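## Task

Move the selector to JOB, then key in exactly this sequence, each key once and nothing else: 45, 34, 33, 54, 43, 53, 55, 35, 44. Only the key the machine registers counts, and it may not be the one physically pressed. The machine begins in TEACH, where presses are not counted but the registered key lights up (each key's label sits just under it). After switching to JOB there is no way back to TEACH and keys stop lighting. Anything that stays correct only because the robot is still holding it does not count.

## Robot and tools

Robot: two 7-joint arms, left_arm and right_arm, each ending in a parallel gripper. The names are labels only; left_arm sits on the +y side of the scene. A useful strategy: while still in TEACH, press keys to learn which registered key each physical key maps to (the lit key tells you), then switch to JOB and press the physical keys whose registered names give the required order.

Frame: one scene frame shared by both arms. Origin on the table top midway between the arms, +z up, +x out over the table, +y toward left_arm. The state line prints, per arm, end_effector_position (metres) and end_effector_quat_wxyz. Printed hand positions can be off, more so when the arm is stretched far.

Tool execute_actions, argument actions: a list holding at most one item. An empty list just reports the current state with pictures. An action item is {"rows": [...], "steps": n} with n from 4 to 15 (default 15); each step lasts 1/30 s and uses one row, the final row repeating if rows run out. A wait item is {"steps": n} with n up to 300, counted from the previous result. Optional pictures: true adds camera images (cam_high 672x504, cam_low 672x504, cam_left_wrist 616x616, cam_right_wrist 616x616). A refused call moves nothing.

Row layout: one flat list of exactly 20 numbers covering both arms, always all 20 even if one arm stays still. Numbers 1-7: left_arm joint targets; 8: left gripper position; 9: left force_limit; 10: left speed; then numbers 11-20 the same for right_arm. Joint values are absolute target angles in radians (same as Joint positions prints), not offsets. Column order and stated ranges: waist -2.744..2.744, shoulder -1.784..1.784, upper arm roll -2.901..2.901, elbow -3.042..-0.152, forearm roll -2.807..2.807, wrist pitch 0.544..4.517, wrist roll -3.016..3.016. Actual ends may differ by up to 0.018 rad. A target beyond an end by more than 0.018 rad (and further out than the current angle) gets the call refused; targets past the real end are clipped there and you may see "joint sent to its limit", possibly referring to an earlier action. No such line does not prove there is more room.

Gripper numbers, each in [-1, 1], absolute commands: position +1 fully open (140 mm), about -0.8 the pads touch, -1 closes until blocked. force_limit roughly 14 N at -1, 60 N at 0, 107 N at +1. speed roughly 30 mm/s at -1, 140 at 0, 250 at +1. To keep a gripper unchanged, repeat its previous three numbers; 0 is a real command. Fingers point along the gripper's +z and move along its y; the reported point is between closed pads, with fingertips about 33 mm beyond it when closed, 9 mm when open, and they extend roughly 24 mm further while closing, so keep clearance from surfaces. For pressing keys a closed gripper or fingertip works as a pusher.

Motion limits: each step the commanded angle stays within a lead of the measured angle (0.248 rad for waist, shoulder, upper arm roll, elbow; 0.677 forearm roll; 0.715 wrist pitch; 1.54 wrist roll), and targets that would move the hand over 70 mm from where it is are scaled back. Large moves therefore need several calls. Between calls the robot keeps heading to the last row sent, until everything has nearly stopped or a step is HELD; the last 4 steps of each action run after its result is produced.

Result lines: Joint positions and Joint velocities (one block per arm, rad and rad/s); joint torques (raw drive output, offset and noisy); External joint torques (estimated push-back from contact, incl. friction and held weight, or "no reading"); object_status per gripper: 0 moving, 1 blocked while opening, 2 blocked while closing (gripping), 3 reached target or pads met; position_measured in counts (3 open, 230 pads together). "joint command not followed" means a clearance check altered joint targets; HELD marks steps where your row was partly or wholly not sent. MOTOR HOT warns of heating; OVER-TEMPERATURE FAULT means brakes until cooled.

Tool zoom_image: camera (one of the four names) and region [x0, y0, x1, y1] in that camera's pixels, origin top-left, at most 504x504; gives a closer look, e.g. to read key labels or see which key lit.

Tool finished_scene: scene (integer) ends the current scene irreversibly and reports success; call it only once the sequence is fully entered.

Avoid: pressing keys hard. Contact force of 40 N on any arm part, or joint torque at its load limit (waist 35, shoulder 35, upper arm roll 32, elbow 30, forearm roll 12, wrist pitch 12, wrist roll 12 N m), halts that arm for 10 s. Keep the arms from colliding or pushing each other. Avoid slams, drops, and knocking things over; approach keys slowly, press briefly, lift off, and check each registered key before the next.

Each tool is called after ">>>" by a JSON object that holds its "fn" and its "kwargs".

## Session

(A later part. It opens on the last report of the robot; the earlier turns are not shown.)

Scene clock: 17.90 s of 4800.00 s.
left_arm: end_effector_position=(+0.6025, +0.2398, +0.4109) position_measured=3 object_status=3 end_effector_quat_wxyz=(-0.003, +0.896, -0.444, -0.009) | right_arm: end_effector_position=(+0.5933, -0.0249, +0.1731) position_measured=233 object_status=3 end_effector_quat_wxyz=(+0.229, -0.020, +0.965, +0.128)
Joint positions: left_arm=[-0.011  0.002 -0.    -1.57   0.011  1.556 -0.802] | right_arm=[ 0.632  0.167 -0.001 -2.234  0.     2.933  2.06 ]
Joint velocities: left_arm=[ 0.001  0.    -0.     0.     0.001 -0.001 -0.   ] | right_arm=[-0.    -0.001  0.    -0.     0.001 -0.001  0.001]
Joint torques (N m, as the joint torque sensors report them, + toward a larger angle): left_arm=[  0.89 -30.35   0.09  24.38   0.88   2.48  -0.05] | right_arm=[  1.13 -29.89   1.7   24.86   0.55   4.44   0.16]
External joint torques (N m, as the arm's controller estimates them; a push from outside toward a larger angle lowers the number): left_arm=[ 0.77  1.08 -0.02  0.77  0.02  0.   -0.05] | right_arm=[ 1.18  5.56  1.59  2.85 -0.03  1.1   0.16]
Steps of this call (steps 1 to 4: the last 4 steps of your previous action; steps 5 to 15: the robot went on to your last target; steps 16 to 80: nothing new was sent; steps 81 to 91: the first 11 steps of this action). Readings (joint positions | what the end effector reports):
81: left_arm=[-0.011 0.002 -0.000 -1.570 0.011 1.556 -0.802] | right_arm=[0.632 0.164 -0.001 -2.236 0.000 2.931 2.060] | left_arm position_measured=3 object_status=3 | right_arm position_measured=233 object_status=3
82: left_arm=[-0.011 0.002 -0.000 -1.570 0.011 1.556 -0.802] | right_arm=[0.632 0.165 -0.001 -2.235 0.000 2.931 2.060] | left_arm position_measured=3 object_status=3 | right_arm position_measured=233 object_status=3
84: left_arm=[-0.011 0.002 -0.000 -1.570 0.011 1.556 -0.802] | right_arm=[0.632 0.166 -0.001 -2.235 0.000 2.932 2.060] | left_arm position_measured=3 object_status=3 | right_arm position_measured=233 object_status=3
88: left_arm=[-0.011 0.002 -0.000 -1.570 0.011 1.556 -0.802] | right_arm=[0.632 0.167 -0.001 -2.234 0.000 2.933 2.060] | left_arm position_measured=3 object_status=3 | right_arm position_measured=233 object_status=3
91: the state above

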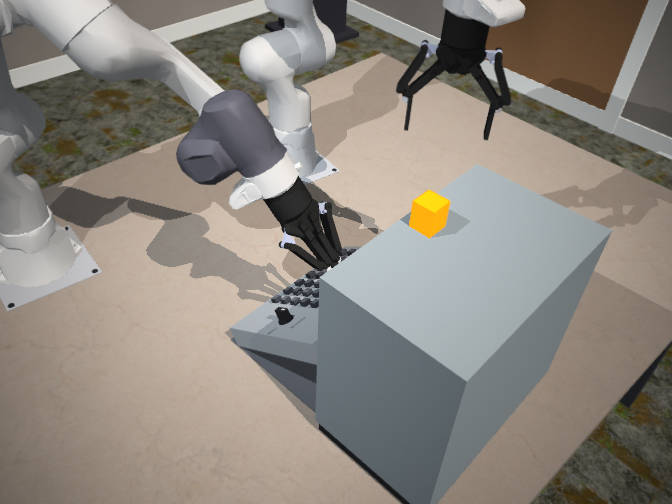

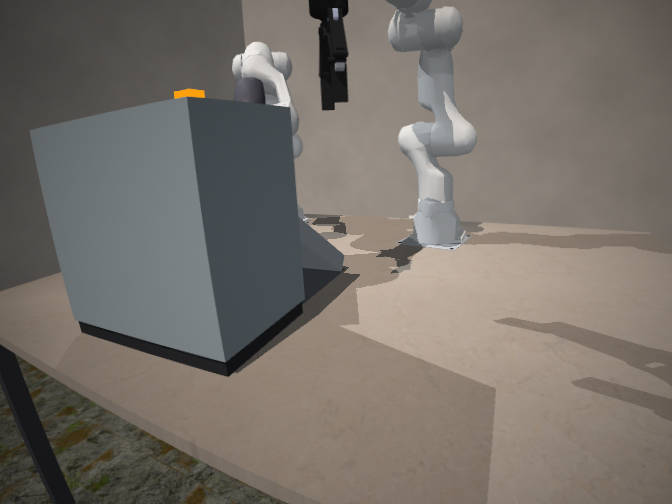

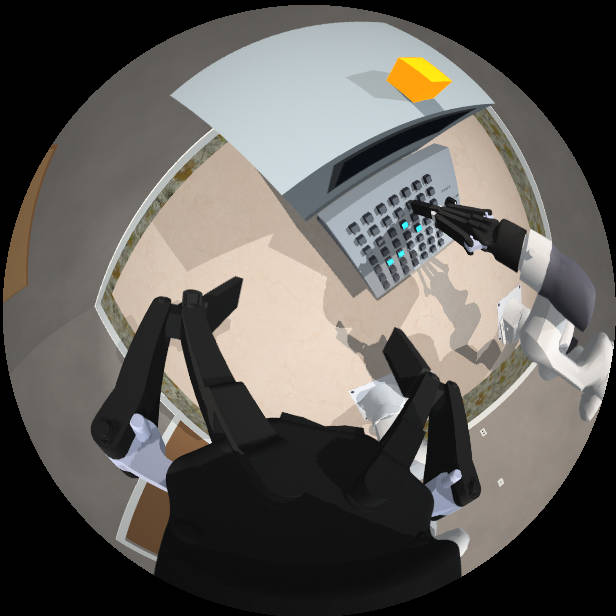

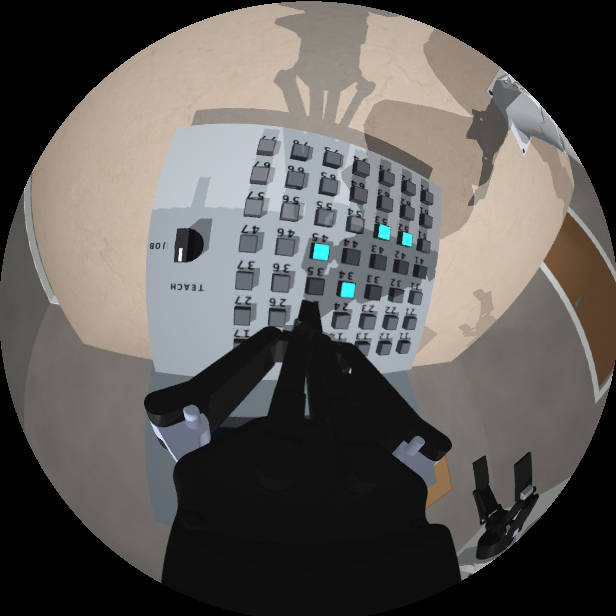

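>>> {"fn": "execute_actions", "kwargs": {"actions": [{"rows":[[-0.011,0.002,0,-1.57,0.011,1.556,-0.802,1,0,0,0.634,0.11,0,-2.25,0,2.9,2.065,-1,0,0],[-0.011,0.002,0,-1.57,0.011,1.556,-0.802,1,0,0,0.634,0.11,0,-2.25,0,2.9,2.065,-1,0,0],[-0.011,0.002,0,-1.57,0.011,1.556,-0.802,1,0,0,0.634,0.11,0,-2.25,0,2.9,2.065,-1,0,0],[-0.011,0.002,0,-1.57,0.011,1.556,-0.802,1,0,0,0.634,0.11,0,-2.25,0,2.9,2.065,-1,0,0],[-0.011,0.002,0,-1.57,0.011,1.556,-0.802,1,0,0,0.634,0.05,0,-2.3,0,2.9,1.5,-1,0,0],[-0.011,0.002,0,-1.57,0.011,1.556,-0.802,1,0,0,0.634,0.05,0,-2.3,0,2.9,1.5,-1,0,0],[-0.011,0.002,0,-1.57,0.011,1.556,-0.802,1,0,0,0.634,0.05,0,-2.3,0,2.9,1.5,-1,0,0],[-0.011,0.002,0,-1.57,0.011,1.556,-0.802,1,0,0,0.506,-0.105,0,-2.59,0,3.0,-1.2,-0.2,0,0]],"steps":15}]}}

>>> {"fn": "execute_actions", "kwargs": {"actions": [{"steps":75}], "pictures": true}}

Scene clock: 18.70 s of 4800.00 s.
left_arm: end_effector_position=(+0.6025, +0.2398, +0.4109) position_measured=3 object_status=3 end_effector_quat_wxyz=(-0.003, +0.896, -0.444, -0.009) | right_arm: end_effector_position=(+0.5541, -0.0956, +0.1918) position_measured=212 object_status=0 end_effector_quat_wxyz=(+0.260, -0.268, +0.926, +0.048)
Joint positions: left_arm=[-0.011  0.002 -0.    -1.57   0.011  1.556 -0.802] | right_arm=[ 0.56  -0.047  0.006 -2.46  -0.     2.949  1.474]
Joint velocities: left_arm=[-0.    -0.001 -0.001 -0.001 -0.001  0.001  0.001] | right_arm=[-0.568 -0.682 -0.084 -1.334  0.     0.235 -3.927]
Joint torques (N m, as the joint torque sensors report them, + toward a larger angle): left_arm=[  0.72 -30.47   0.18  24.24   0.84   2.49  -0.05] | right_arm=[  2.04 -23.28   2.64  24.54   0.61   3.94  -1.17]
External joint torques (N m, as the arm's controller estimates them; a push from outside toward a larger angle lowers the number): left_arm=[ 0.93  1.2   0.39  0.5   0.   -0.01 -0.05] | right_arm=[-1.02 -2.24 -0.14 -1.16  0.14  0.41 -1.17]
Steps of this call (steps 1 to 4: the last 4 steps of your previous action; steps 5 to 13: the robot went on to your last target; steps 14 to 24: the first 11 steps of this action). Readings (joint positions | what the end effector reports):
14: left_arm=[-0.011 0.002 -0.000 -1.570 0.011 1.556 -0.802] | right_arm=[0.632 0.158 -0.001 -2.240 0.000 2.927 2.061] | left_arm position_measured=3 object_status=3 | right_arm position_measured=233 object_status=3
15: left_arm=[-0.011 0.002 -0.000 -1.570 0.011 1.556 -0.802] | right_arm=[0.632 0.145 -0.001 -2.245 0.000 2.922 2.061] | left_arm position_measured=3 object_status=3 | right_arm position_measured=233 object_status=3
17: left_arm=[-0.011 0.002 -0.000 -1.570 0.011 1.556 -0.802] | right_arm=[0.632 0.123 -0.001 -2.246 0.000 2.916 2.061] | left_arm position_measured=3 object_status=3 | right_arm position_measured=233 object_status=3
21: left_arm=[-0.011 0.002 -0.000 -1.570 0.011 1.556 -0.802] | right_arm=[0.618 0.041 0.007 -2.320 -0.000 2.921 1.814] | left_arm position_measured=3 object_status=3 | right_arm position_measured=233 object_status=0
24: the state above

Scene clock: 21.20 s of 4800.00 s.
left_arm: end_effector_position=(+0.6025, +0.2398, +0.4109) position_measured=3 object_status=3 end_effector_quat_wxyz=(-0.003, +0.896, -0.444, -0.009) | right_arm: end_effector_position=(+0.5324, -0.1452, +0.1680) position_measured=154 object_status=3 end_effector_quat_wxyz=(-0.097, +0.967, +0.014, +0.235)
Joint positions: left_arm=[-0.011  0.002 -0.    -1.57   0.011  1.556 -0.802] | right_arm=[ 0.508 -0.104 -0.002 -2.588 -0.     2.998 -1.194]
Joint velocities: left_arm=[-0.001 -0.001  0.001  0.    -0.     0.001  0.   ] | right_arm=[ 0.     0.    -0.     0.    -0.001 -0.001 -0.   ]
Joint torques (N m, as the joint torque sensors report them, + toward a larger angle): left_arm=[  0.55 -30.11   0.36  24.13   0.86   2.55  -0.01] | right_arm=[ -1.16 -26.72   2.35  20.97   0.6    3.71  -0.33]
External joint torques (N m, as the arm's controller estimates them; a push from outside toward a larger angle lowers the number): left_arm=[ 0.45  1.47  0.27  0.44 -0.01  0.06 -0.01] | right_arm=[-1.19 -1.67  2.42  0.07  0.09  0.32 -0.33]
Kept back: nothing.
Steps of this call (steps 1 to 4: the last 4 steps of your previous action; steps 5 to 75: the robot went on to your last target). Readings (joint positions | what the end effector reports):
1: left_arm=[-0.011 0.002 -0.000 -1.570 0.011 1.556 -0.802] | right_arm=[0.542 -0.067 0.003 -2.503 -0.000 2.958 1.319] | left_arm position_measured=3 object_status=3 | right_arm position_measured=204 object_status=0
2: left_arm=[-0.011 0.002 -0.000 -1.570 0.011 1.556 -0.802] | right_arm=[0.527 -0.080 -0.000 -2.534 -0.000 2.964 1.161] | left_arm position_measured=3 object_status=3 | right_arm position_measured=196 object_status=0
4: left_arm=[-0.011 0.002 -0.000 -1.570 0.011 1.556 -0.802] | right_arm=[0.512 -0.092 -0.003 -2.568 -0.000 2.974 0.846] | left_arm position_measured=3 object_status=3 | right_arm position_measured=181 object_status=0
8: left_arm=[-0.011 0.002 -0.000 -1.570 0.011 1.556 -0.802] | right_arm=[0.508 -0.101 -0.003 -2.586 -0.000 2.986 0.215] | left_arm position_measured=3 object_status=3 | right_arm position_measured=155 object_status=0
75: the state above
All arms were judged still, so your last target was given up. Only a new action makes them travel on or press farther. Fingers that are still opening or closing keep moving.

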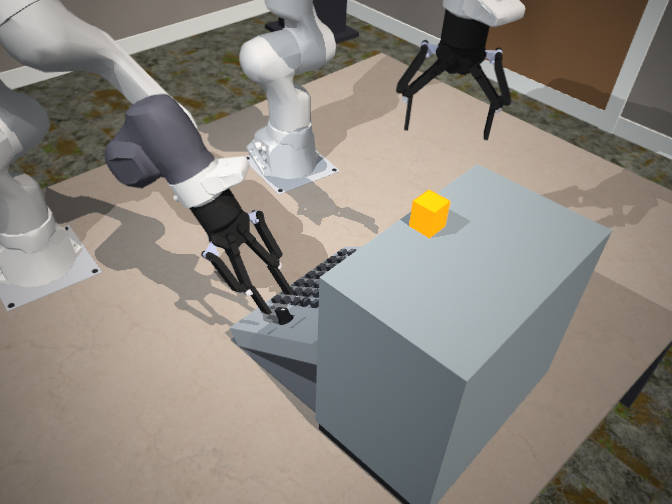

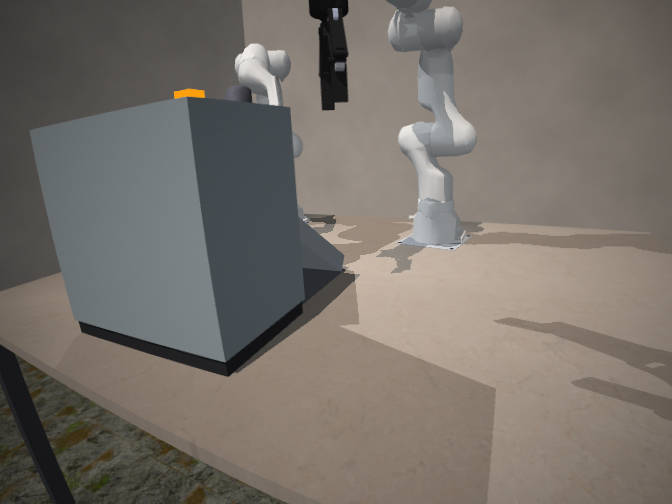

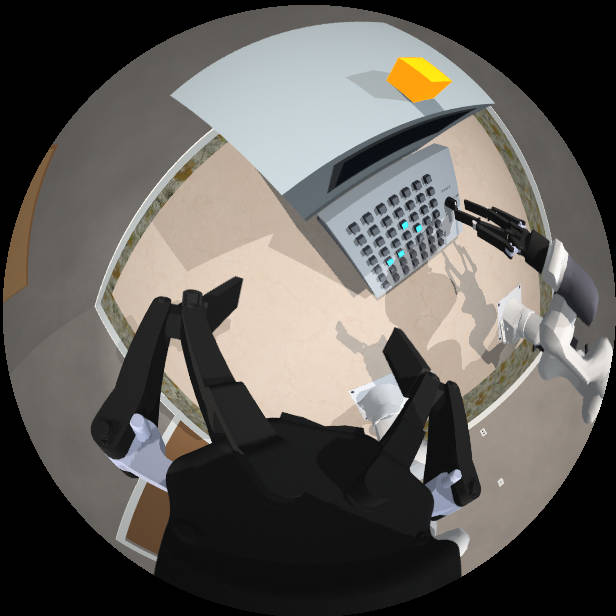

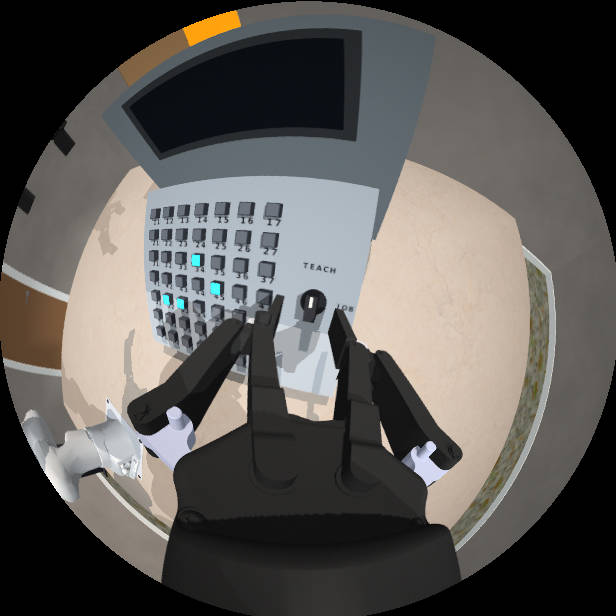

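>>> {"fn": "execute_actions", "kwargs": {"actions": [{"rows":[[-0.011,0.002,0,-1.57,0.011,1.556,-0.802,1,0,0,0.507,-0.075,0,-2.577,0,3.015,-1.2,-0.2,0,0]],"steps":15}], "pictures": true}}

Scene clock: 21.77 s of 4800.00 s.
left_arm: end_effector_position=(+0.6025, +0.2398, +0.4109) position_measured=3 object_status=3 end_effector_quat_wxyz=(-0.003, +0.896, -0.444, -0.009) | right_arm: end_effector_position=(+0.5351, -0.1440, +0.1597) position_measured=154 object_status=3 end_effector_quat_wxyz=(-0.096, +0.968, +0.014, +0.232)
Joint positions: left_arm=[-0.011  0.002 -0.    -1.57   0.011  1.556 -0.802] | right_arm=[ 0.508 -0.076 -0.002 -2.579 -0.     3.011 -1.194]
Joint velocities: left_arm=[-0.     0.    -0.    -0.001 -0.001  0.001 -0.001] | right_arm=[-0.     0.002  0.     0.006 -0.001  0.012  0.   ]
Joint torques (N m, as the joint torque sensors report them, + toward a larger angle): left_arm=[  0.37 -29.89   0.16  24.37   0.81   2.55   0.02] | right_arm=[ -0.55 -25.99   1.95  22.65   0.61   3.59  -0.31]
External joint torques (N m, as the arm's controller estimates them; a push from outside toward a larger angle lowers the number): left_arm=[ 0.42  1.58  0.2   0.74 -0.04  0.07  0.02] | right_arm=[-0.58 -0.3   1.99  2.12  0.11  0.23 -0.32]
Steps of this call (steps 1 to 6: nothing new was sent; steps 7 to 17: the first 11 steps of this action). Readings (joint positions | what the end effector reports):
7: left_arm=[-0.011 0.002 -0.000 -1.570 0.011 1.556 -0.802] | right_arm=[0.508 -0.099 -0.002 -2.585 -0.000 3.001 -1.194] | left_arm position_measured=3 object_status=3 | right_arm position_measured=154 object_status=3
8: left_arm=[-0.011 0.002 -0.000 -1.570 0.011 1.556 -0.802] | right_arm=[0.508 -0.092 -0.002 -2.582 -0.000 3.003 -1.194] | left_arm position_measured=3 object_status=3 | right_arm position_measured=154 object_status=3
10: left_arm=[-0.011 0.002 -0.000 -1.570 0.011 1.556 -0.802] | right_arm=[0.508 -0.082 -0.002 -2.580 -0.000 3.006 -1.194] | left_arm position_measured=3 object_status=3 | right_arm position_measured=154 object_status=3
14: left_arm=[-0.011 0.002 -0.000 -1.570 0.011 1.556 -0.802] | right_arm=[0.508 -0.076 -0.002 -2.580 -0.000 3.010 -1.194] | left_arm position_measured=3 object_status=3 | right_arm position_measured=154 object_status=3
17: the state above

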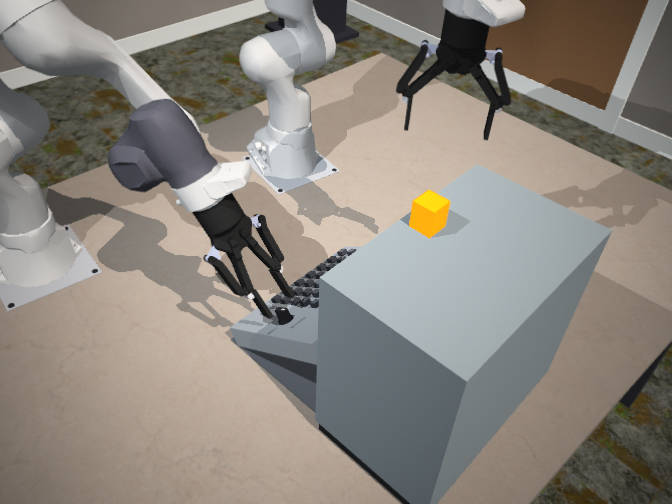

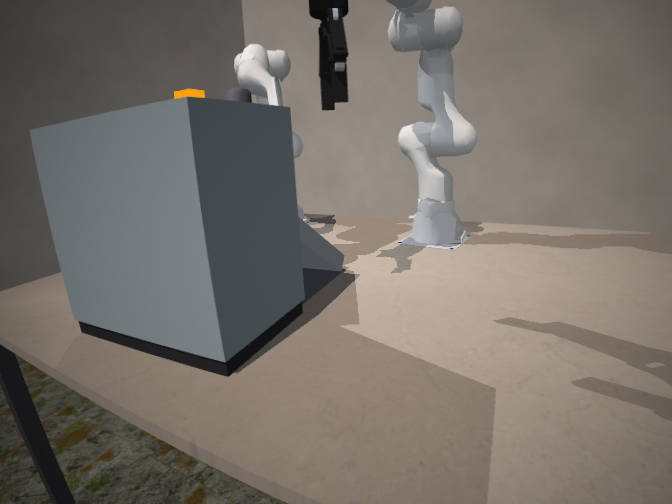

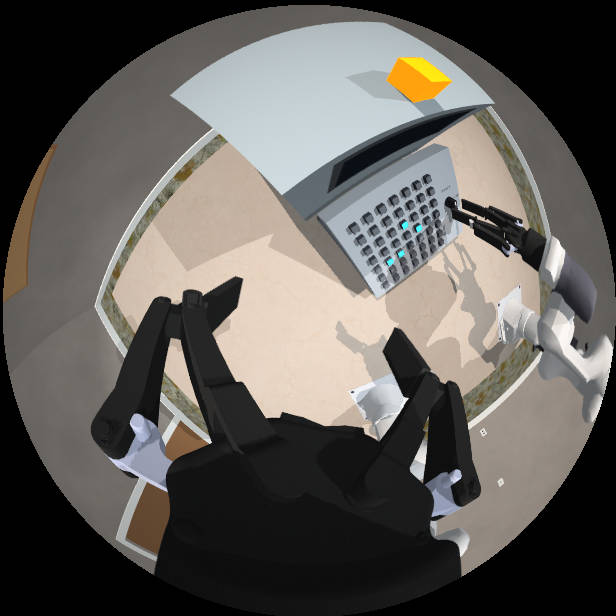

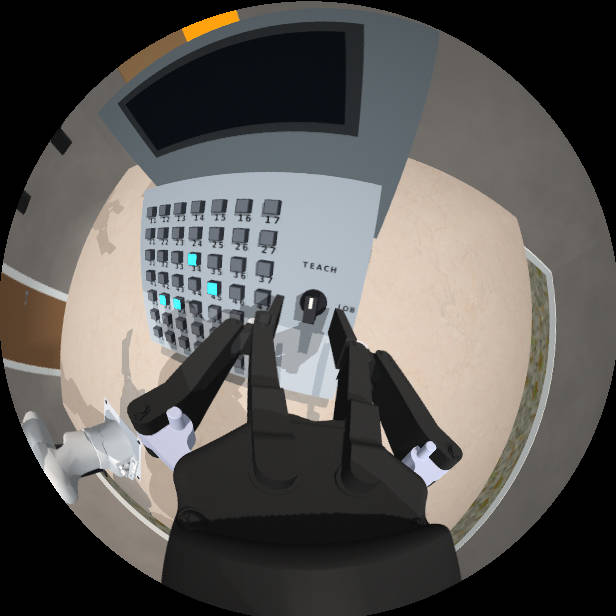

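>>> {"fn": "execute_actions", "kwargs": {"actions": [{"rows":[[-0.011,0.002,0,-1.57,0.011,1.556,-0.802,1,0,0,0.491,-0.041,0,-2.531,0,3.003,-1.215,-0.2,0,0]],"steps":15}], "pictures": true}}

Scene clock: 22.40 s of 4800.00 s.
left_arm: end_effector_position=(+0.6025, +0.2398, +0.4109) position_measured=3 object_status=3 end_effector_quat_wxyz=(-0.003, +0.896, -0.444, -0.009) | right_arm: end_effector_position=(+0.5525, -0.1451, +0.1629) position_measured=154 object_status=3 end_effector_quat_wxyz=(-0.094, +0.967, +0.013, +0.237)
Joint positions: left_arm=[-0.011  0.002 -0.    -1.57   0.011  1.556 -0.802] | right_arm=[ 0.493 -0.042 -0.    -2.533 -0.     3.006 -1.205]
Joint velocities: left_arm=[-0.     0.     0.     0.001  0.     0.002  0.   ] | right_arm=[ 0.001  0.005 -0.     0.005  0.    -0.006 -0.015]
Joint torques (N m, as the joint torque sensors report them, + toward a larger angle): left_arm=[  0.47 -29.83  -0.19  24.28   0.92   2.52  -0.05] | right_arm=[ -1.65 -26.85   1.09  22.69   0.63   3.07  -0.22]
External joint torques (N m, as the arm's controller estimates them; a push from outside toward a larger angle lowers the number): left_arm=[ 0.55  1.82 -0.11  0.55  0.06  0.03 -0.05] | right_arm=[-1.67  0.26  1.12  1.89  0.11 -0.32 -0.22]
Steps of this call (steps 1 to 4: the last 4 steps of your previous action; steps 5 to 8: the robot went on to your last target; steps 9 to 19: the first 11 steps of this action). Readings (joint positions | what the end effector reports):
9: left_arm=[-0.011 0.002 -0.000 -1.570 0.011 1.556 -0.802] | right_arm=[0.505 -0.069 -0.001 -2.569 -0.000 3.011 -1.196] | left_arm position_measured=3 object_status=3 | right_arm position_measured=154 object_status=3
10: left_arm=[-0.011 0.002 -0.000 -1.570 0.011 1.556 -0.802] | right_arm=[0.502 -0.059 -0.000 -2.556 -0.000 3.010 -1.197] | left_arm position_measured=3 object_status=3 | right_arm position_measured=154 object_status=3
12: left_arm=[-0.011 0.002 -0.000 -1.570 0.011 1.556 -0.802] | right_arm=[0.496 -0.049 -0.000 -2.542 -0.000 3.009 -1.200] | left_arm position_measured=3 object_status=3 | right_arm position_measured=154 object_status=3
16: left_arm=[-0.011 0.002 -0.000 -1.570 0.011 1.556 -0.802] | right_arm=[0.493 -0.043 -0.000 -2.534 -0.000 3.007 -1.203] | left_arm position_measured=3 object_status=3 | right_arm position_measured=154 object_status=3
19: the state above

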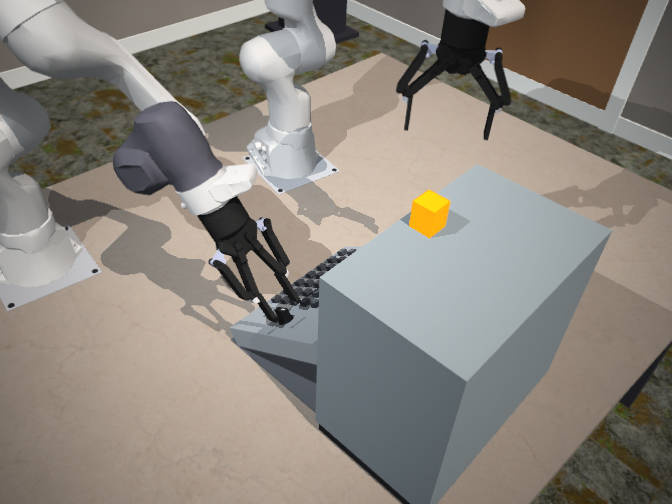

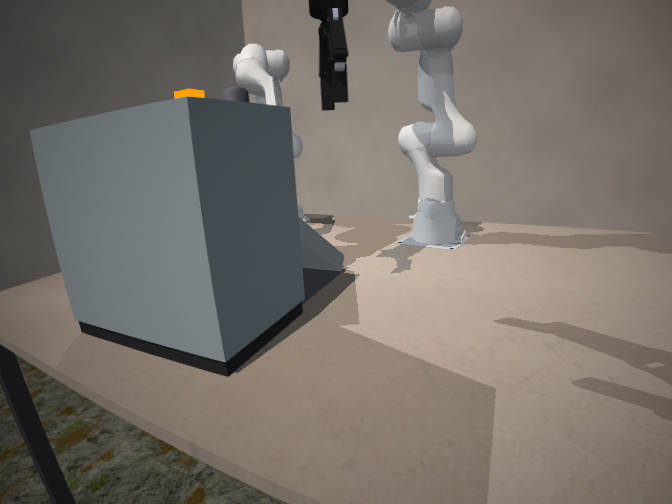

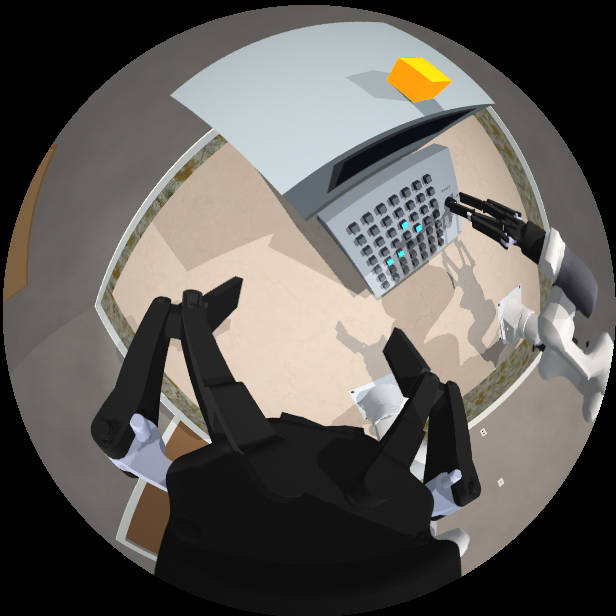

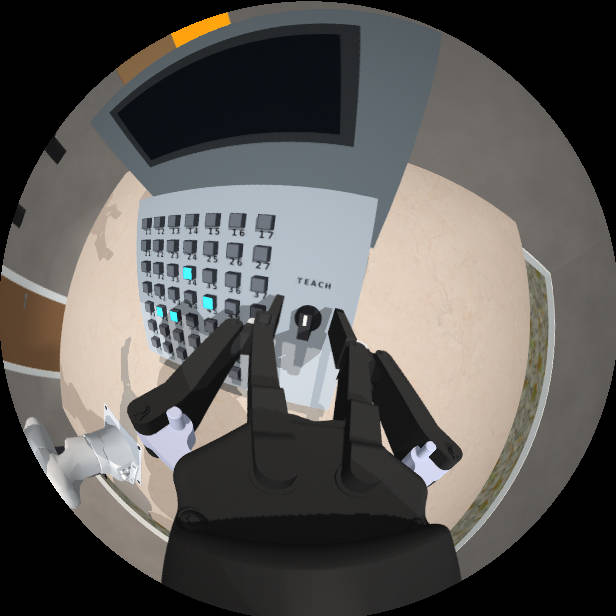

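>>> {"fn": "execute_actions", "kwargs": {"actions": [{"rows":[[-0.011,0.002,0,-1.57,0.011,1.556,-0.802,1,0,0,0.492,-0.02,0,-2.523,0,3.016,-1.215,-0.2,0,0],[-0.011,0.002,0,-1.57,0.011,1.556,-0.802,1,0,0,0.492,-0.02,0,-2.523,0,3.016,-1.215,-0.2,0,0],[-0.011,0.002,0,-1.57,0.011,1.556,-0.802,1,0,0,0.492,-0.02,0,-2.523,0,3.016,-1.215,-0.2,0,0],[-0.011,0.002,0,-1.57,0.011,1.556,-0.802,1,0,0,0.492,-0.02,0,-2.523,0,3.016,-1.215,-0.2,0,0],[-0.011,0.002,0,-1.57,0.011,1.556,-0.802,1,0,0,0.492,0.003,0,-2.514,0,3.03,-1.215,-0.2,0,0]],"steps":15}], "pictures": true}}

Scene clock: 22.93 s of 4800.00 s.
left_arm: end_effector_position=(+0.6025, +0.2398, +0.4109) position_measured=3 object_status=3 end_effector_quat_wxyz=(-0.003, +0.896, -0.444, -0.009) | right_arm: end_effector_position=(+0.5563, -0.1436, +0.1487) position_measured=154 object_status=3 end_effector_quat_wxyz=(-0.092, +0.968, +0.015, +0.232)
Joint positions: left_arm=[-0.011  0.002 -0.    -1.57   0.011  1.556 -0.802] | right_arm=[ 0.493  0.002 -0.    -2.517 -0.     3.023 -1.209]
Joint velocities: left_arm=[-0.001 -0.001  0.001 -0.    -0.001  0.001 -0.001] | right_arm=[ 0.     0.014  0.     0.011 -0.001  0.028 -0.004]
Joint torques (N m, as the joint torque sensors report them, + toward a larger angle): left_arm=[  1.46 -30.3    0.26  24.48   0.83   2.56  -0.01] | right_arm=[ -1.   -29.18   1.34  22.33   0.58   3.93  -0.28]
External joint torques (N m, as the arm's controller estimates them; a push from outside toward a larger angle lowers the number): left_arm=[ 1.48  1.18  0.28  0.85 -0.02  0.08 -0.01] | right_arm=[-1.   -0.1   1.34  1.47  0.08  0.46 -0.28]
Steps of this call (steps 1 to 4: the last 4 steps of your previous action; step 5: the robot went on to your last target; steps 6 to 16: the first 11 steps of this action). Readings (joint positions | what the end effector reports):
6: left_arm=[-0.011 0.002 -0.000 -1.570 0.011 1.556 -0.802] | right_arm=[0.493 -0.039 -0.000 -2.530 -0.000 3.007 -1.207] | left_arm position_measured=3 object_status=3 | right_arm position_measured=154 object_status=3
7: left_arm=[-0.011 0.002 -0.000 -1.570 0.011 1.556 -0.802] | right_arm=[0.493 -0.033 -0.000 -2.528 -0.000 3.009 -1.207] | left_arm position_measured=3 object_status=3 | right_arm position_measured=154 object_status=3
9: left_arm=[-0.011 0.002 -0.000 -1.570 0.011 1.556 -0.802] | right_arm=[0.493 -0.026 -0.000 -2.526 -0.000 3.010 -1.208] | left_arm position_measured=3 object_status=3 | right_arm position_measured=154 object_status=3
13: left_arm=[-0.011 0.002 -0.000 -1.570 0.011 1.556 -0.802] | right_arm=[0.493 -0.003 -0.000 -2.518 -0.000 3.020 -1.208] | left_arm position_measured=3 object_status=3 | right_arm position_measured=154 object_status=3
16: the state above

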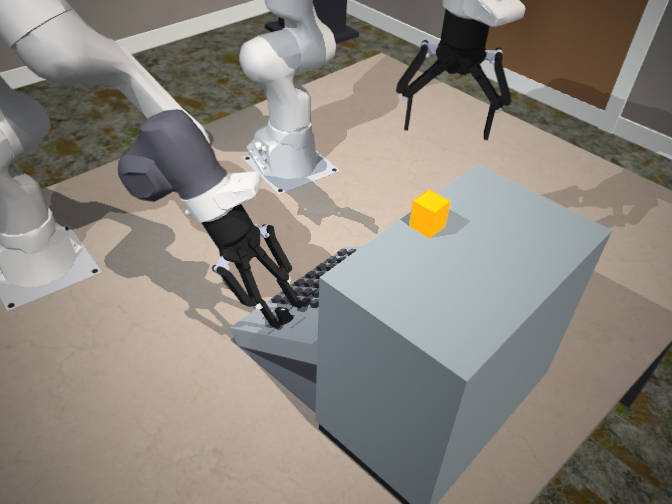

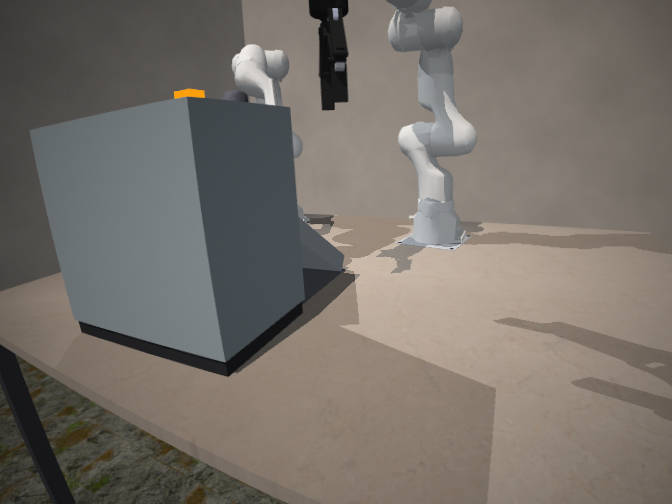

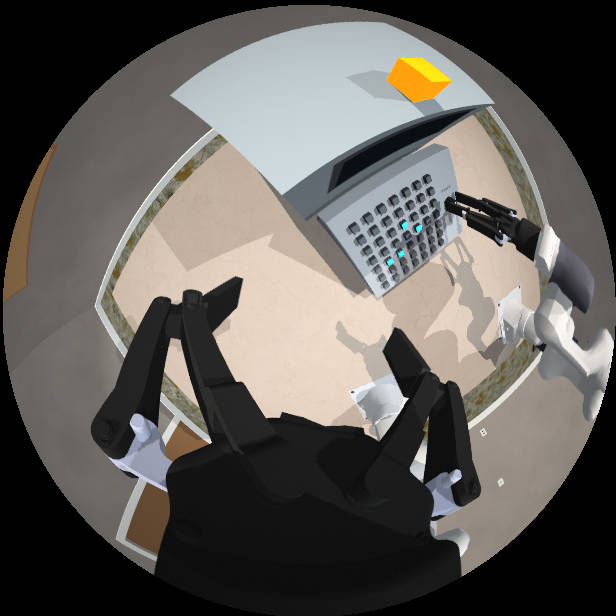

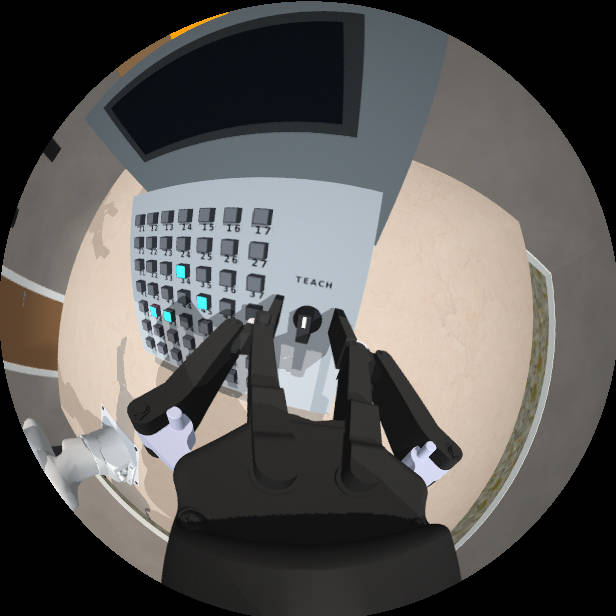

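Close.

>>> {"fn": "execute_actions", "kwargs": {"actions": [{"rows":[[-0.011,0.002,0,-1.57,0.011,1.556,-0.802,1,0,0,0.492,0.003,0,-2.514,0,3.03,-1.215,-1,-0.6,-0.3]],"steps":15}]}}

>>> {"fn": "execute_actions", "kwargs": {"actions": [{"steps":10}], "pictures": true}}

Scene clock: 23.43 s of 4800.00 s.
left_arm: end_effector_position=(+0.6025, +0.2398, +0.4109) position_measured=3 object_status=3 end_effector_quat_wxyz=(-0.003, +0.896, -0.444, -0.009) | right_arm: end_effector_position=(+0.5581, -0.1437, +0.1502) position_measured=211 object_status=0 end_effector_quat_wxyz=(-0.093, +0.968, +0.015, +0.234)
Joint positions: left_arm=[-0.011  0.002 -0.    -1.57   0.011  1.556 -0.802] | right_arm=[ 0.492  0.002 -0.001 -2.516 -0.     3.027 -1.21 ]
Joint velocities: left_arm=[-0.    -0.     0.     0.001 -0.001 -0.001 -0.001] | right_arm=[-0.001 -0.    -0.     0.001 -0.001 -0.003 -0.008]
Joint torques (N m, as the joint torque sensors report them, + toward a larger angle): left_arm=[  1.04 -30.17   0.33  24.5    0.9    2.48  -0.04] | right_arm=[ -0.15 -28.53   1.51  22.47   0.57   3.96  -0.29]
External joint torques (N m, as the arm's controller estimates them; a push from outside toward a larger angle lowers the number): left_arm=[ 1.    1.35  0.28  0.85  0.04 -0.01 -0.04] | right_arm=[-0.9  -0.29  0.61  2.24  0.17  0.8  -0.28]
Steps of this call (steps 1 to 4: the last 4 steps of your previous action; steps 5 to 15: the first 11 steps of this action). Readings (joint positions | what the end effector reports):
5: left_arm=[-0.011 0.002 -0.000 -1.570 0.011 1.556 -0.802] | right_arm=[0.493 0.002 -0.000 -2.516 -0.000 3.026 -1.209] | left_arm position_measured=3 object_status=3 | right_arm position_measured=154 object_status=0
6: left_arm=[-0.011 0.002 -0.000 -1.570 0.011 1.556 -0.802] | right_arm=[0.493 0.002 -0.000 -2.516 -0.000 3.027 -1.209] | left_arm position_measured=3 object_status=3 | right_arm position_measured=159 object_status=0
8: left_arm=[-0.011 0.002 -0.000 -1.570 0.011 1.556 -0.802] | right_arm=[0.493 0.002 -0.000 -2.516 -0.000 3.027 -1.209] | left_arm position_measured=3 object_status=3 | right_arm position_measured=170 object_status=0
12: left_arm=[-0.011 0.002 -0.000 -1.570 0.011 1.556 -0.802] | right_arm=[0.493 0.002 -0.000 -2.516 -0.000 3.028 -1.209] | left_arm position_measured=3 object_status=3 | right_arm position_measured=194 object_status=0
15: the state above

Scene clock: 23.77 s of 4800.00 s.
left_arm: end_effector_position=(+0.6025, +0.2398, +0.4109) position_measured=3 object_status=3 end_effector_quat_wxyz=(-0.003, +0.896, -0.444, -0.009) | right_arm: end_effector_position=(+0.5581, -0.1437, +0.1502) position_measured=211 object_status=2 end_effector_quat_wxyz=(-0.092, +0.968, +0.015, +0.234)
Joint positions: left_arm=[-0.011  0.002 -0.    -1.57   0.011  1.556 -0.802] | right_arm=[ 0.492  0.002 -0.001 -2.516 -0.     3.027 -1.211]
Joint velocities: left_arm=[-0.    -0.    -0.002  0.    -0.     0.001 -0.001] | right_arm=[-0.001  0.002 -0.    -0.    -0.     0.    -0.001]
Joint torques (N m, as the joint torque sensors report them, + toward a larger angle): left_arm=[  0.76 -30.17   0.1   24.4    0.83   2.5   -0.03] | right_arm=[ -0.2  -28.59   1.61  22.53   0.62   3.87  -0.28]
External joint torques (N m, as the arm's controller estimates them; a push from outside toward a larger angle lowers the number): left_arm=[ 0.8   1.29  0.15  0.77 -0.02  0.01 -0.03] | right_arm=[-0.18 -0.35  1.63  2.05  0.12  0.48 -0.28]
Kept back: nothing.
Steps of this call (steps 1 to 4: the last 4 steps of your previous action; steps 5 to 10: the robot went on to your last target). Readings (joint positions | what the end effector reports):
1: left_arm=[-0.011 0.002 -0.000 -1.570 0.011 1.556 -0.802] | right_arm=[0.492 0.002 -0.001 -2.516 -0.000 3.027 -1.210] | left_arm position_measured=3 object_status=3 | right_arm position_measured=211 object_status=0
2: left_arm=[-0.011 0.002 -0.000 -1.570 0.011 1.556 -0.802] | right_arm=[0.492 0.002 -0.001 -2.516 -0.000 3.027 -1.210] | left_arm position_measured=3 object_status=3 | right_arm position_measured=211 object_status=0
4: left_arm=[-0.011 0.002 -0.000 -1.570 0.011 1.556 -0.802] | right_arm=[0.492 0.002 -0.001 -2.516 -0.000 3.027 -1.210] | left_arm position_measured=3 object_status=3 | right_arm position_measured=211 object_status=0
8: left_arm=[-0.011 0.002 -0.000 -1.570 0.011 1.556 -0.802] | right_arm=[0.492 0.002 -0.001 -2.516 -0.000 3.027 -1.211] | left_arm position_measured=3 object_status=3 | right_arm position_measured=211 object_status=2
10: the state above

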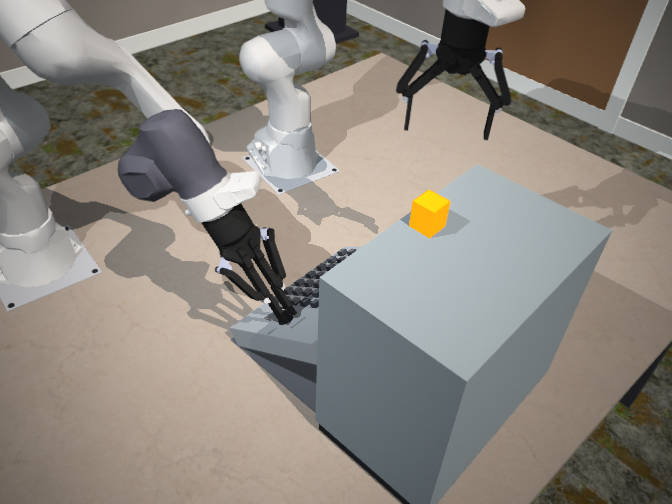

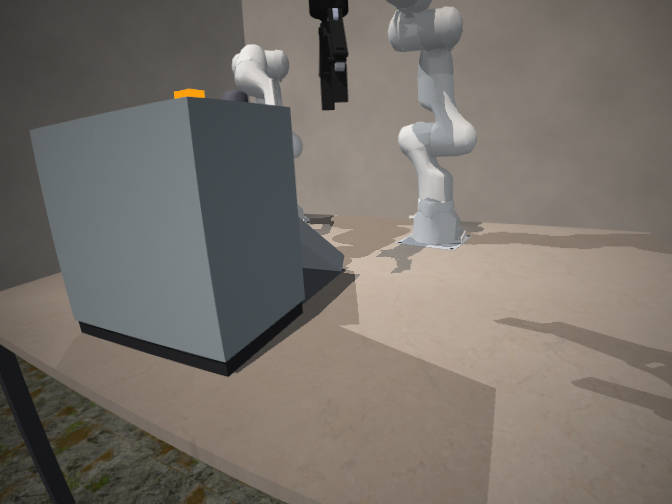

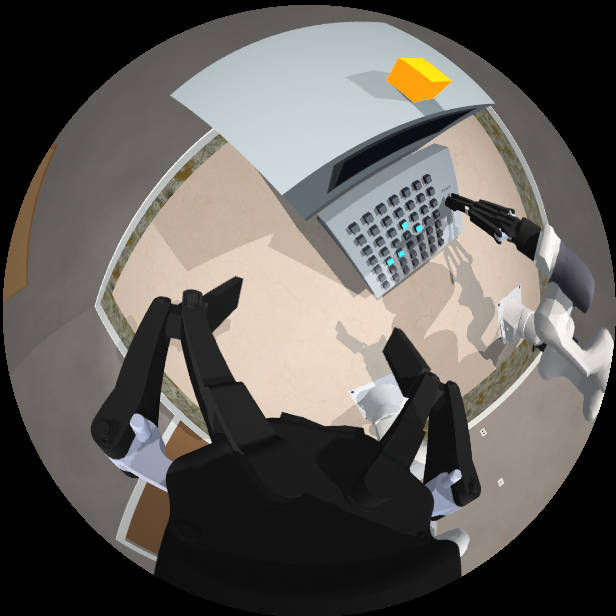

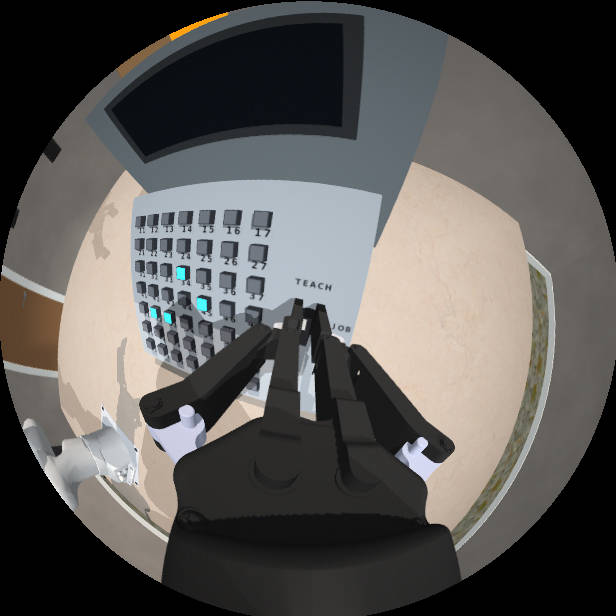

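Gripped at 211. Rotate.

>>> {"fn": "execute_actions", "kwargs": {"actions": [{"rows":[[-0.011,0.002,0,-1.57,0.011,1.556,-0.802,1,0,0,0.492,0.002,0,-2.516,0,3.027,-1.1,-1,-0.6,-0.3],[-0.011,0.002,0,-1.57,0.011,1.556,-0.802,1,0,0,0.492,0.002,0,-2.516,0,3.027,-1.1,-1,-0.6,-0.3],[-0.011,0.002,0,-1.57,0.011,1.556,-0.802,1,0,0,0.492,0.002,0,-2.516,0,3.027,-1.1,-1,-0.6,-0.3],[-0.011,0.002,0,-1.57,0.011,1.556,-0.802,1,0,0,0.492,0.002,0,-2.516,0,3.027,-1.0,-1,-0.6,-0.3],[-0.011,0.002,0,-1.57,0.011,1.556,-0.802,1,0,0,0.492,0.002,0,-2.516,0,3.027,-1.0,-1,-0.6,-0.3],[-0.011,0.002,0,-1.57,0.011,1.556,-0.802,1,0,0,0.492,0.002,0,-2.516,0,3.027,-1.0,-1,-0.6,-0.3],[-0.011,0.002,0,-1.57,0.011,1.556,-0.802,1,0,0,0.492,0.002,0,-2.516,0,3.027,-0.9,-1,-0.6,-0.3],[-0.011,0.002,0,-1.57,0.011,1.556,-0.802,1,0,0,0.492,0.002,0,-2.516,0,3.027,-0.9,-1,-0.6,-0.3],[-0.011,0.002,0,-1.57,0.011,1.556,-0.802,1,0,0,0.492,0.002,0,-2.516,0,3.027,-0.9,-1,-0.6,-0.3],[-0.011,0.002,0,-1.57,0.011,1.556,-0.802,1,0,0,0.492,0.002,0,-2.516,0,3.027,-0.8,-1,-0.6,-0.3]],"steps":15}]}}

Scene clock: 24.43 s of 4800.00 s.
left_arm: end_effector_position=(+0.6025, +0.2398, +0.4109) position_measured=3 object_status=3 end_effector_quat_wxyz=(-0.003, +0.896, -0.444, -0.009) | right_arm: end_effector_position=(+0.5580, -0.1458, +0.1498) position_measured=212 object_status=2 end_effector_quat_wxyz=(-0.113, +0.965, -0.077, +0.224)
Joint positions: left_arm=[-0.011  0.002 -0.    -1.57   0.011  1.556 -0.802] | right_arm=[ 0.49   0.001 -0.002 -2.517 -0.     3.024 -1.022]
Joint velocities: left_arm=[-0.001 -0.001 -0.    -0.002  0.001 -0.    -0.001] | right_arm=[-0.006 -0.004 -0.006 -0.006 -0.001 -0.014  0.704]
Joint torques (N m, as the joint torque sensors report them, + toward a larger angle): left_arm=[  0.84 -30.12   0.1   24.53   0.84   2.58  -0.05] | right_arm=[  0.61 -28.06   2.64  22.65   0.58   4.15   0.46]
External joint torques (N m, as the arm's controller estimates them; a push from outside toward a larger angle lowers the number): left_arm=[ 0.94  1.4   0.2   0.88 -0.01  0.09 -0.05] | right_arm=[0.49 0.2  2.51 2.09 0.1  0.64 0.46]
Steps of this call (steps 1 to 9: the robot went on to your last target; steps 10 to 20: the first 11 steps of this action). Readings (joint positions | what the end effector reports):
10: left_arm=[-0.011 0.002 -0.000 -1.570 0.011 1.556 -0.802] | right_arm=[0.492 0.002 -0.001 -2.516 -0.000 3.027 -1.202] | left_arm position_measured=3 object_status=3 | right_arm position_measured=211 object_status=2
11: left_arm=[-0.011 0.002 -0.000 -1.570 0.011 1.556 -0.802] | right_arm=[0.492 0.002 -0.001 -2.516 -0.000 3.027 -1.192] | left_arm position_measured=3 object_status=3 | right_arm position_measured=211 object_status=2
13: left_arm=[-0.011 0.002 -0.000 -1.570 0.011 1.556 -0.802] | right_arm=[0.492 0.002 -0.001 -2.516 -0.000 3.026 -1.166] | left_arm position_measured=3 object_status=3 | right_arm position_measured=211 object_status=2
17: left_arm=[-0.011 0.002 -0.000 -1.570 0.011 1.556 -0.802] | right_arm=[0.491 0.001 -0.001 -2.516 -0.000 3.025 -1.092] | left_arm position_measured=3 object_status=3 | right_arm position_measured=212 object_status=2
20: the state above

>>> {"fn": "execute_actions", "kwargs": {"actions": [{"rows":[[-0.011,0.002,0,-1.57,0.011,1.556,-0.802,1,0,0,0.489,0.001,0,-2.517,0,3.024,-0.65,-1,-0.6,-0.3],[-0.011,0.002,0,-1.57,0.011,1.556,-0.802,1,0,0,0.489,0.001,0,-2.517,0,3.024,-0.65,-1,-0.6,-0.3],[-0.011,0.002,0,-1.57,0.011,1.556,-0.802,1,0,0,0.489,0.001,0,-2.517,0,3.024,-0.65,-1,-0.6,-0.3],[-0.011,0.002,0,-1.57,0.011,1.556,-0.802,1,0,0,0.489,0.001,0,-2.517,0,3.024,-0.5,-1,-0.6,-0.3],[-0.011,0.002,0,-1.57,0.011,1.556,-0.802,1,0,0,0.489,0.001,0,-2.517,0,3.024,-0.5,-1,-0.6,-0.3],[-0.011,0.002,0,-1.57,0.011,1.556,-0.802,1,0,0,0.489,0.001,0,-2.517,0,3.024,-0.5,-1,-0.6,-0.3],[-0.011,0.002,0,-1.57,0.011,1.556,-0.802,1,0,0,0.489,0.001,0,-2.517,0,3.024,-0.5,-1,-0.6,-0.3],[-0.011,0.002,0,-1.57,0.011,1.556,-0.802,1,0,0,0.489,0.001,0,-2.517,0,3.024,-0.35,-1,-0.6,-0.3]],"steps":15}]}}

Scene clock: 25.03 s of 4800.00 s.
left_arm: end_effector_position=(+0.6025, +0.2398, +0.4109) position_measured=3 object_status=3 end_effector_quat_wxyz=(-0.003, +0.896, -0.444, -0.009) | right_arm: end_effector_position=(+0.5567, -0.1505, +0.1480) position_measured=213 object_status=2 end_effector_quat_wxyz=(-0.155, +0.927, -0.283, +0.192)
Joint positions: left_arm=[-0.011  0.002 -0.    -1.57   0.011  1.556 -0.802] | right_arm=[ 0.485 -0.002 -0.003 -2.52  -0.     3.016 -0.595]
Joint velocities: left_arm=[ 0.    -0.001  0.     0.     0.001 -0.001  0.   ] | right_arm=[-0.006 -0.004 -0.003 -0.007  0.001 -0.017  0.784]
Joint torques (N m, as the joint torque sensors report them, + toward a larger angle): left_arm=[  0.42 -29.94   0.12  24.59   0.9    2.53  -0.01] | right_arm=[  2.12 -26.75   3.74  23.86   0.57   5.03   0.47]
External joint torques (N m, as the arm's controller estimates them; a push from outside toward a larger angle lowers the number): left_arm=[ 0.46  1.57  0.16  0.95  0.04  0.04 -0.01] | right_arm=[2.07 1.4  3.69 3.34 0.09 1.63 0.5 ]
Steps of this call (steps 1 to 4: the last 4 steps of your previous action; steps 5 to 7: the robot went on to your last target; steps 8 to 18: the first 11 steps of this action). Readings (joint positions | what the end effector reports):
8: left_arm=[-0.011 0.002 -0.000 -1.570 0.011 1.556 -0.802] | right_arm=[0.488 -0.000 -0.003 -2.518 -0.000 3.022 -0.884] | left_arm position_measured=3 object_status=3 | right_arm position_measured=212 object_status=2
9: left_arm=[-0.011 0.002 -0.000 -1.570 0.011 1.556 -0.802] | right_arm=[0.488 -0.000 -0.003 -2.518 -0.000 3.021 -0.861] | left_arm position_measured=3 object_status=3 | right_arm position_measured=212 object_status=2
11: left_arm=[-0.011 0.002 -0.000 -1.570 0.011 1.556 -0.802] | right_arm=[0.487 -0.001 -0.003 -2.518 -0.000 3.020 -0.807] | left_arm position_measured=3 object_status=3 | right_arm position_measured=212 object_status=2
15: left_arm=[-0.011 0.002 -0.000 -1.570 0.011 1.556 -0.802] | right_arm=[0.486 -0.001 -0.003 -2.519 -0.000 3.018 -0.687] | left_arm position_measured=3 object_status=3 | right_arm position_measured=213 object_status=2
18: the state above


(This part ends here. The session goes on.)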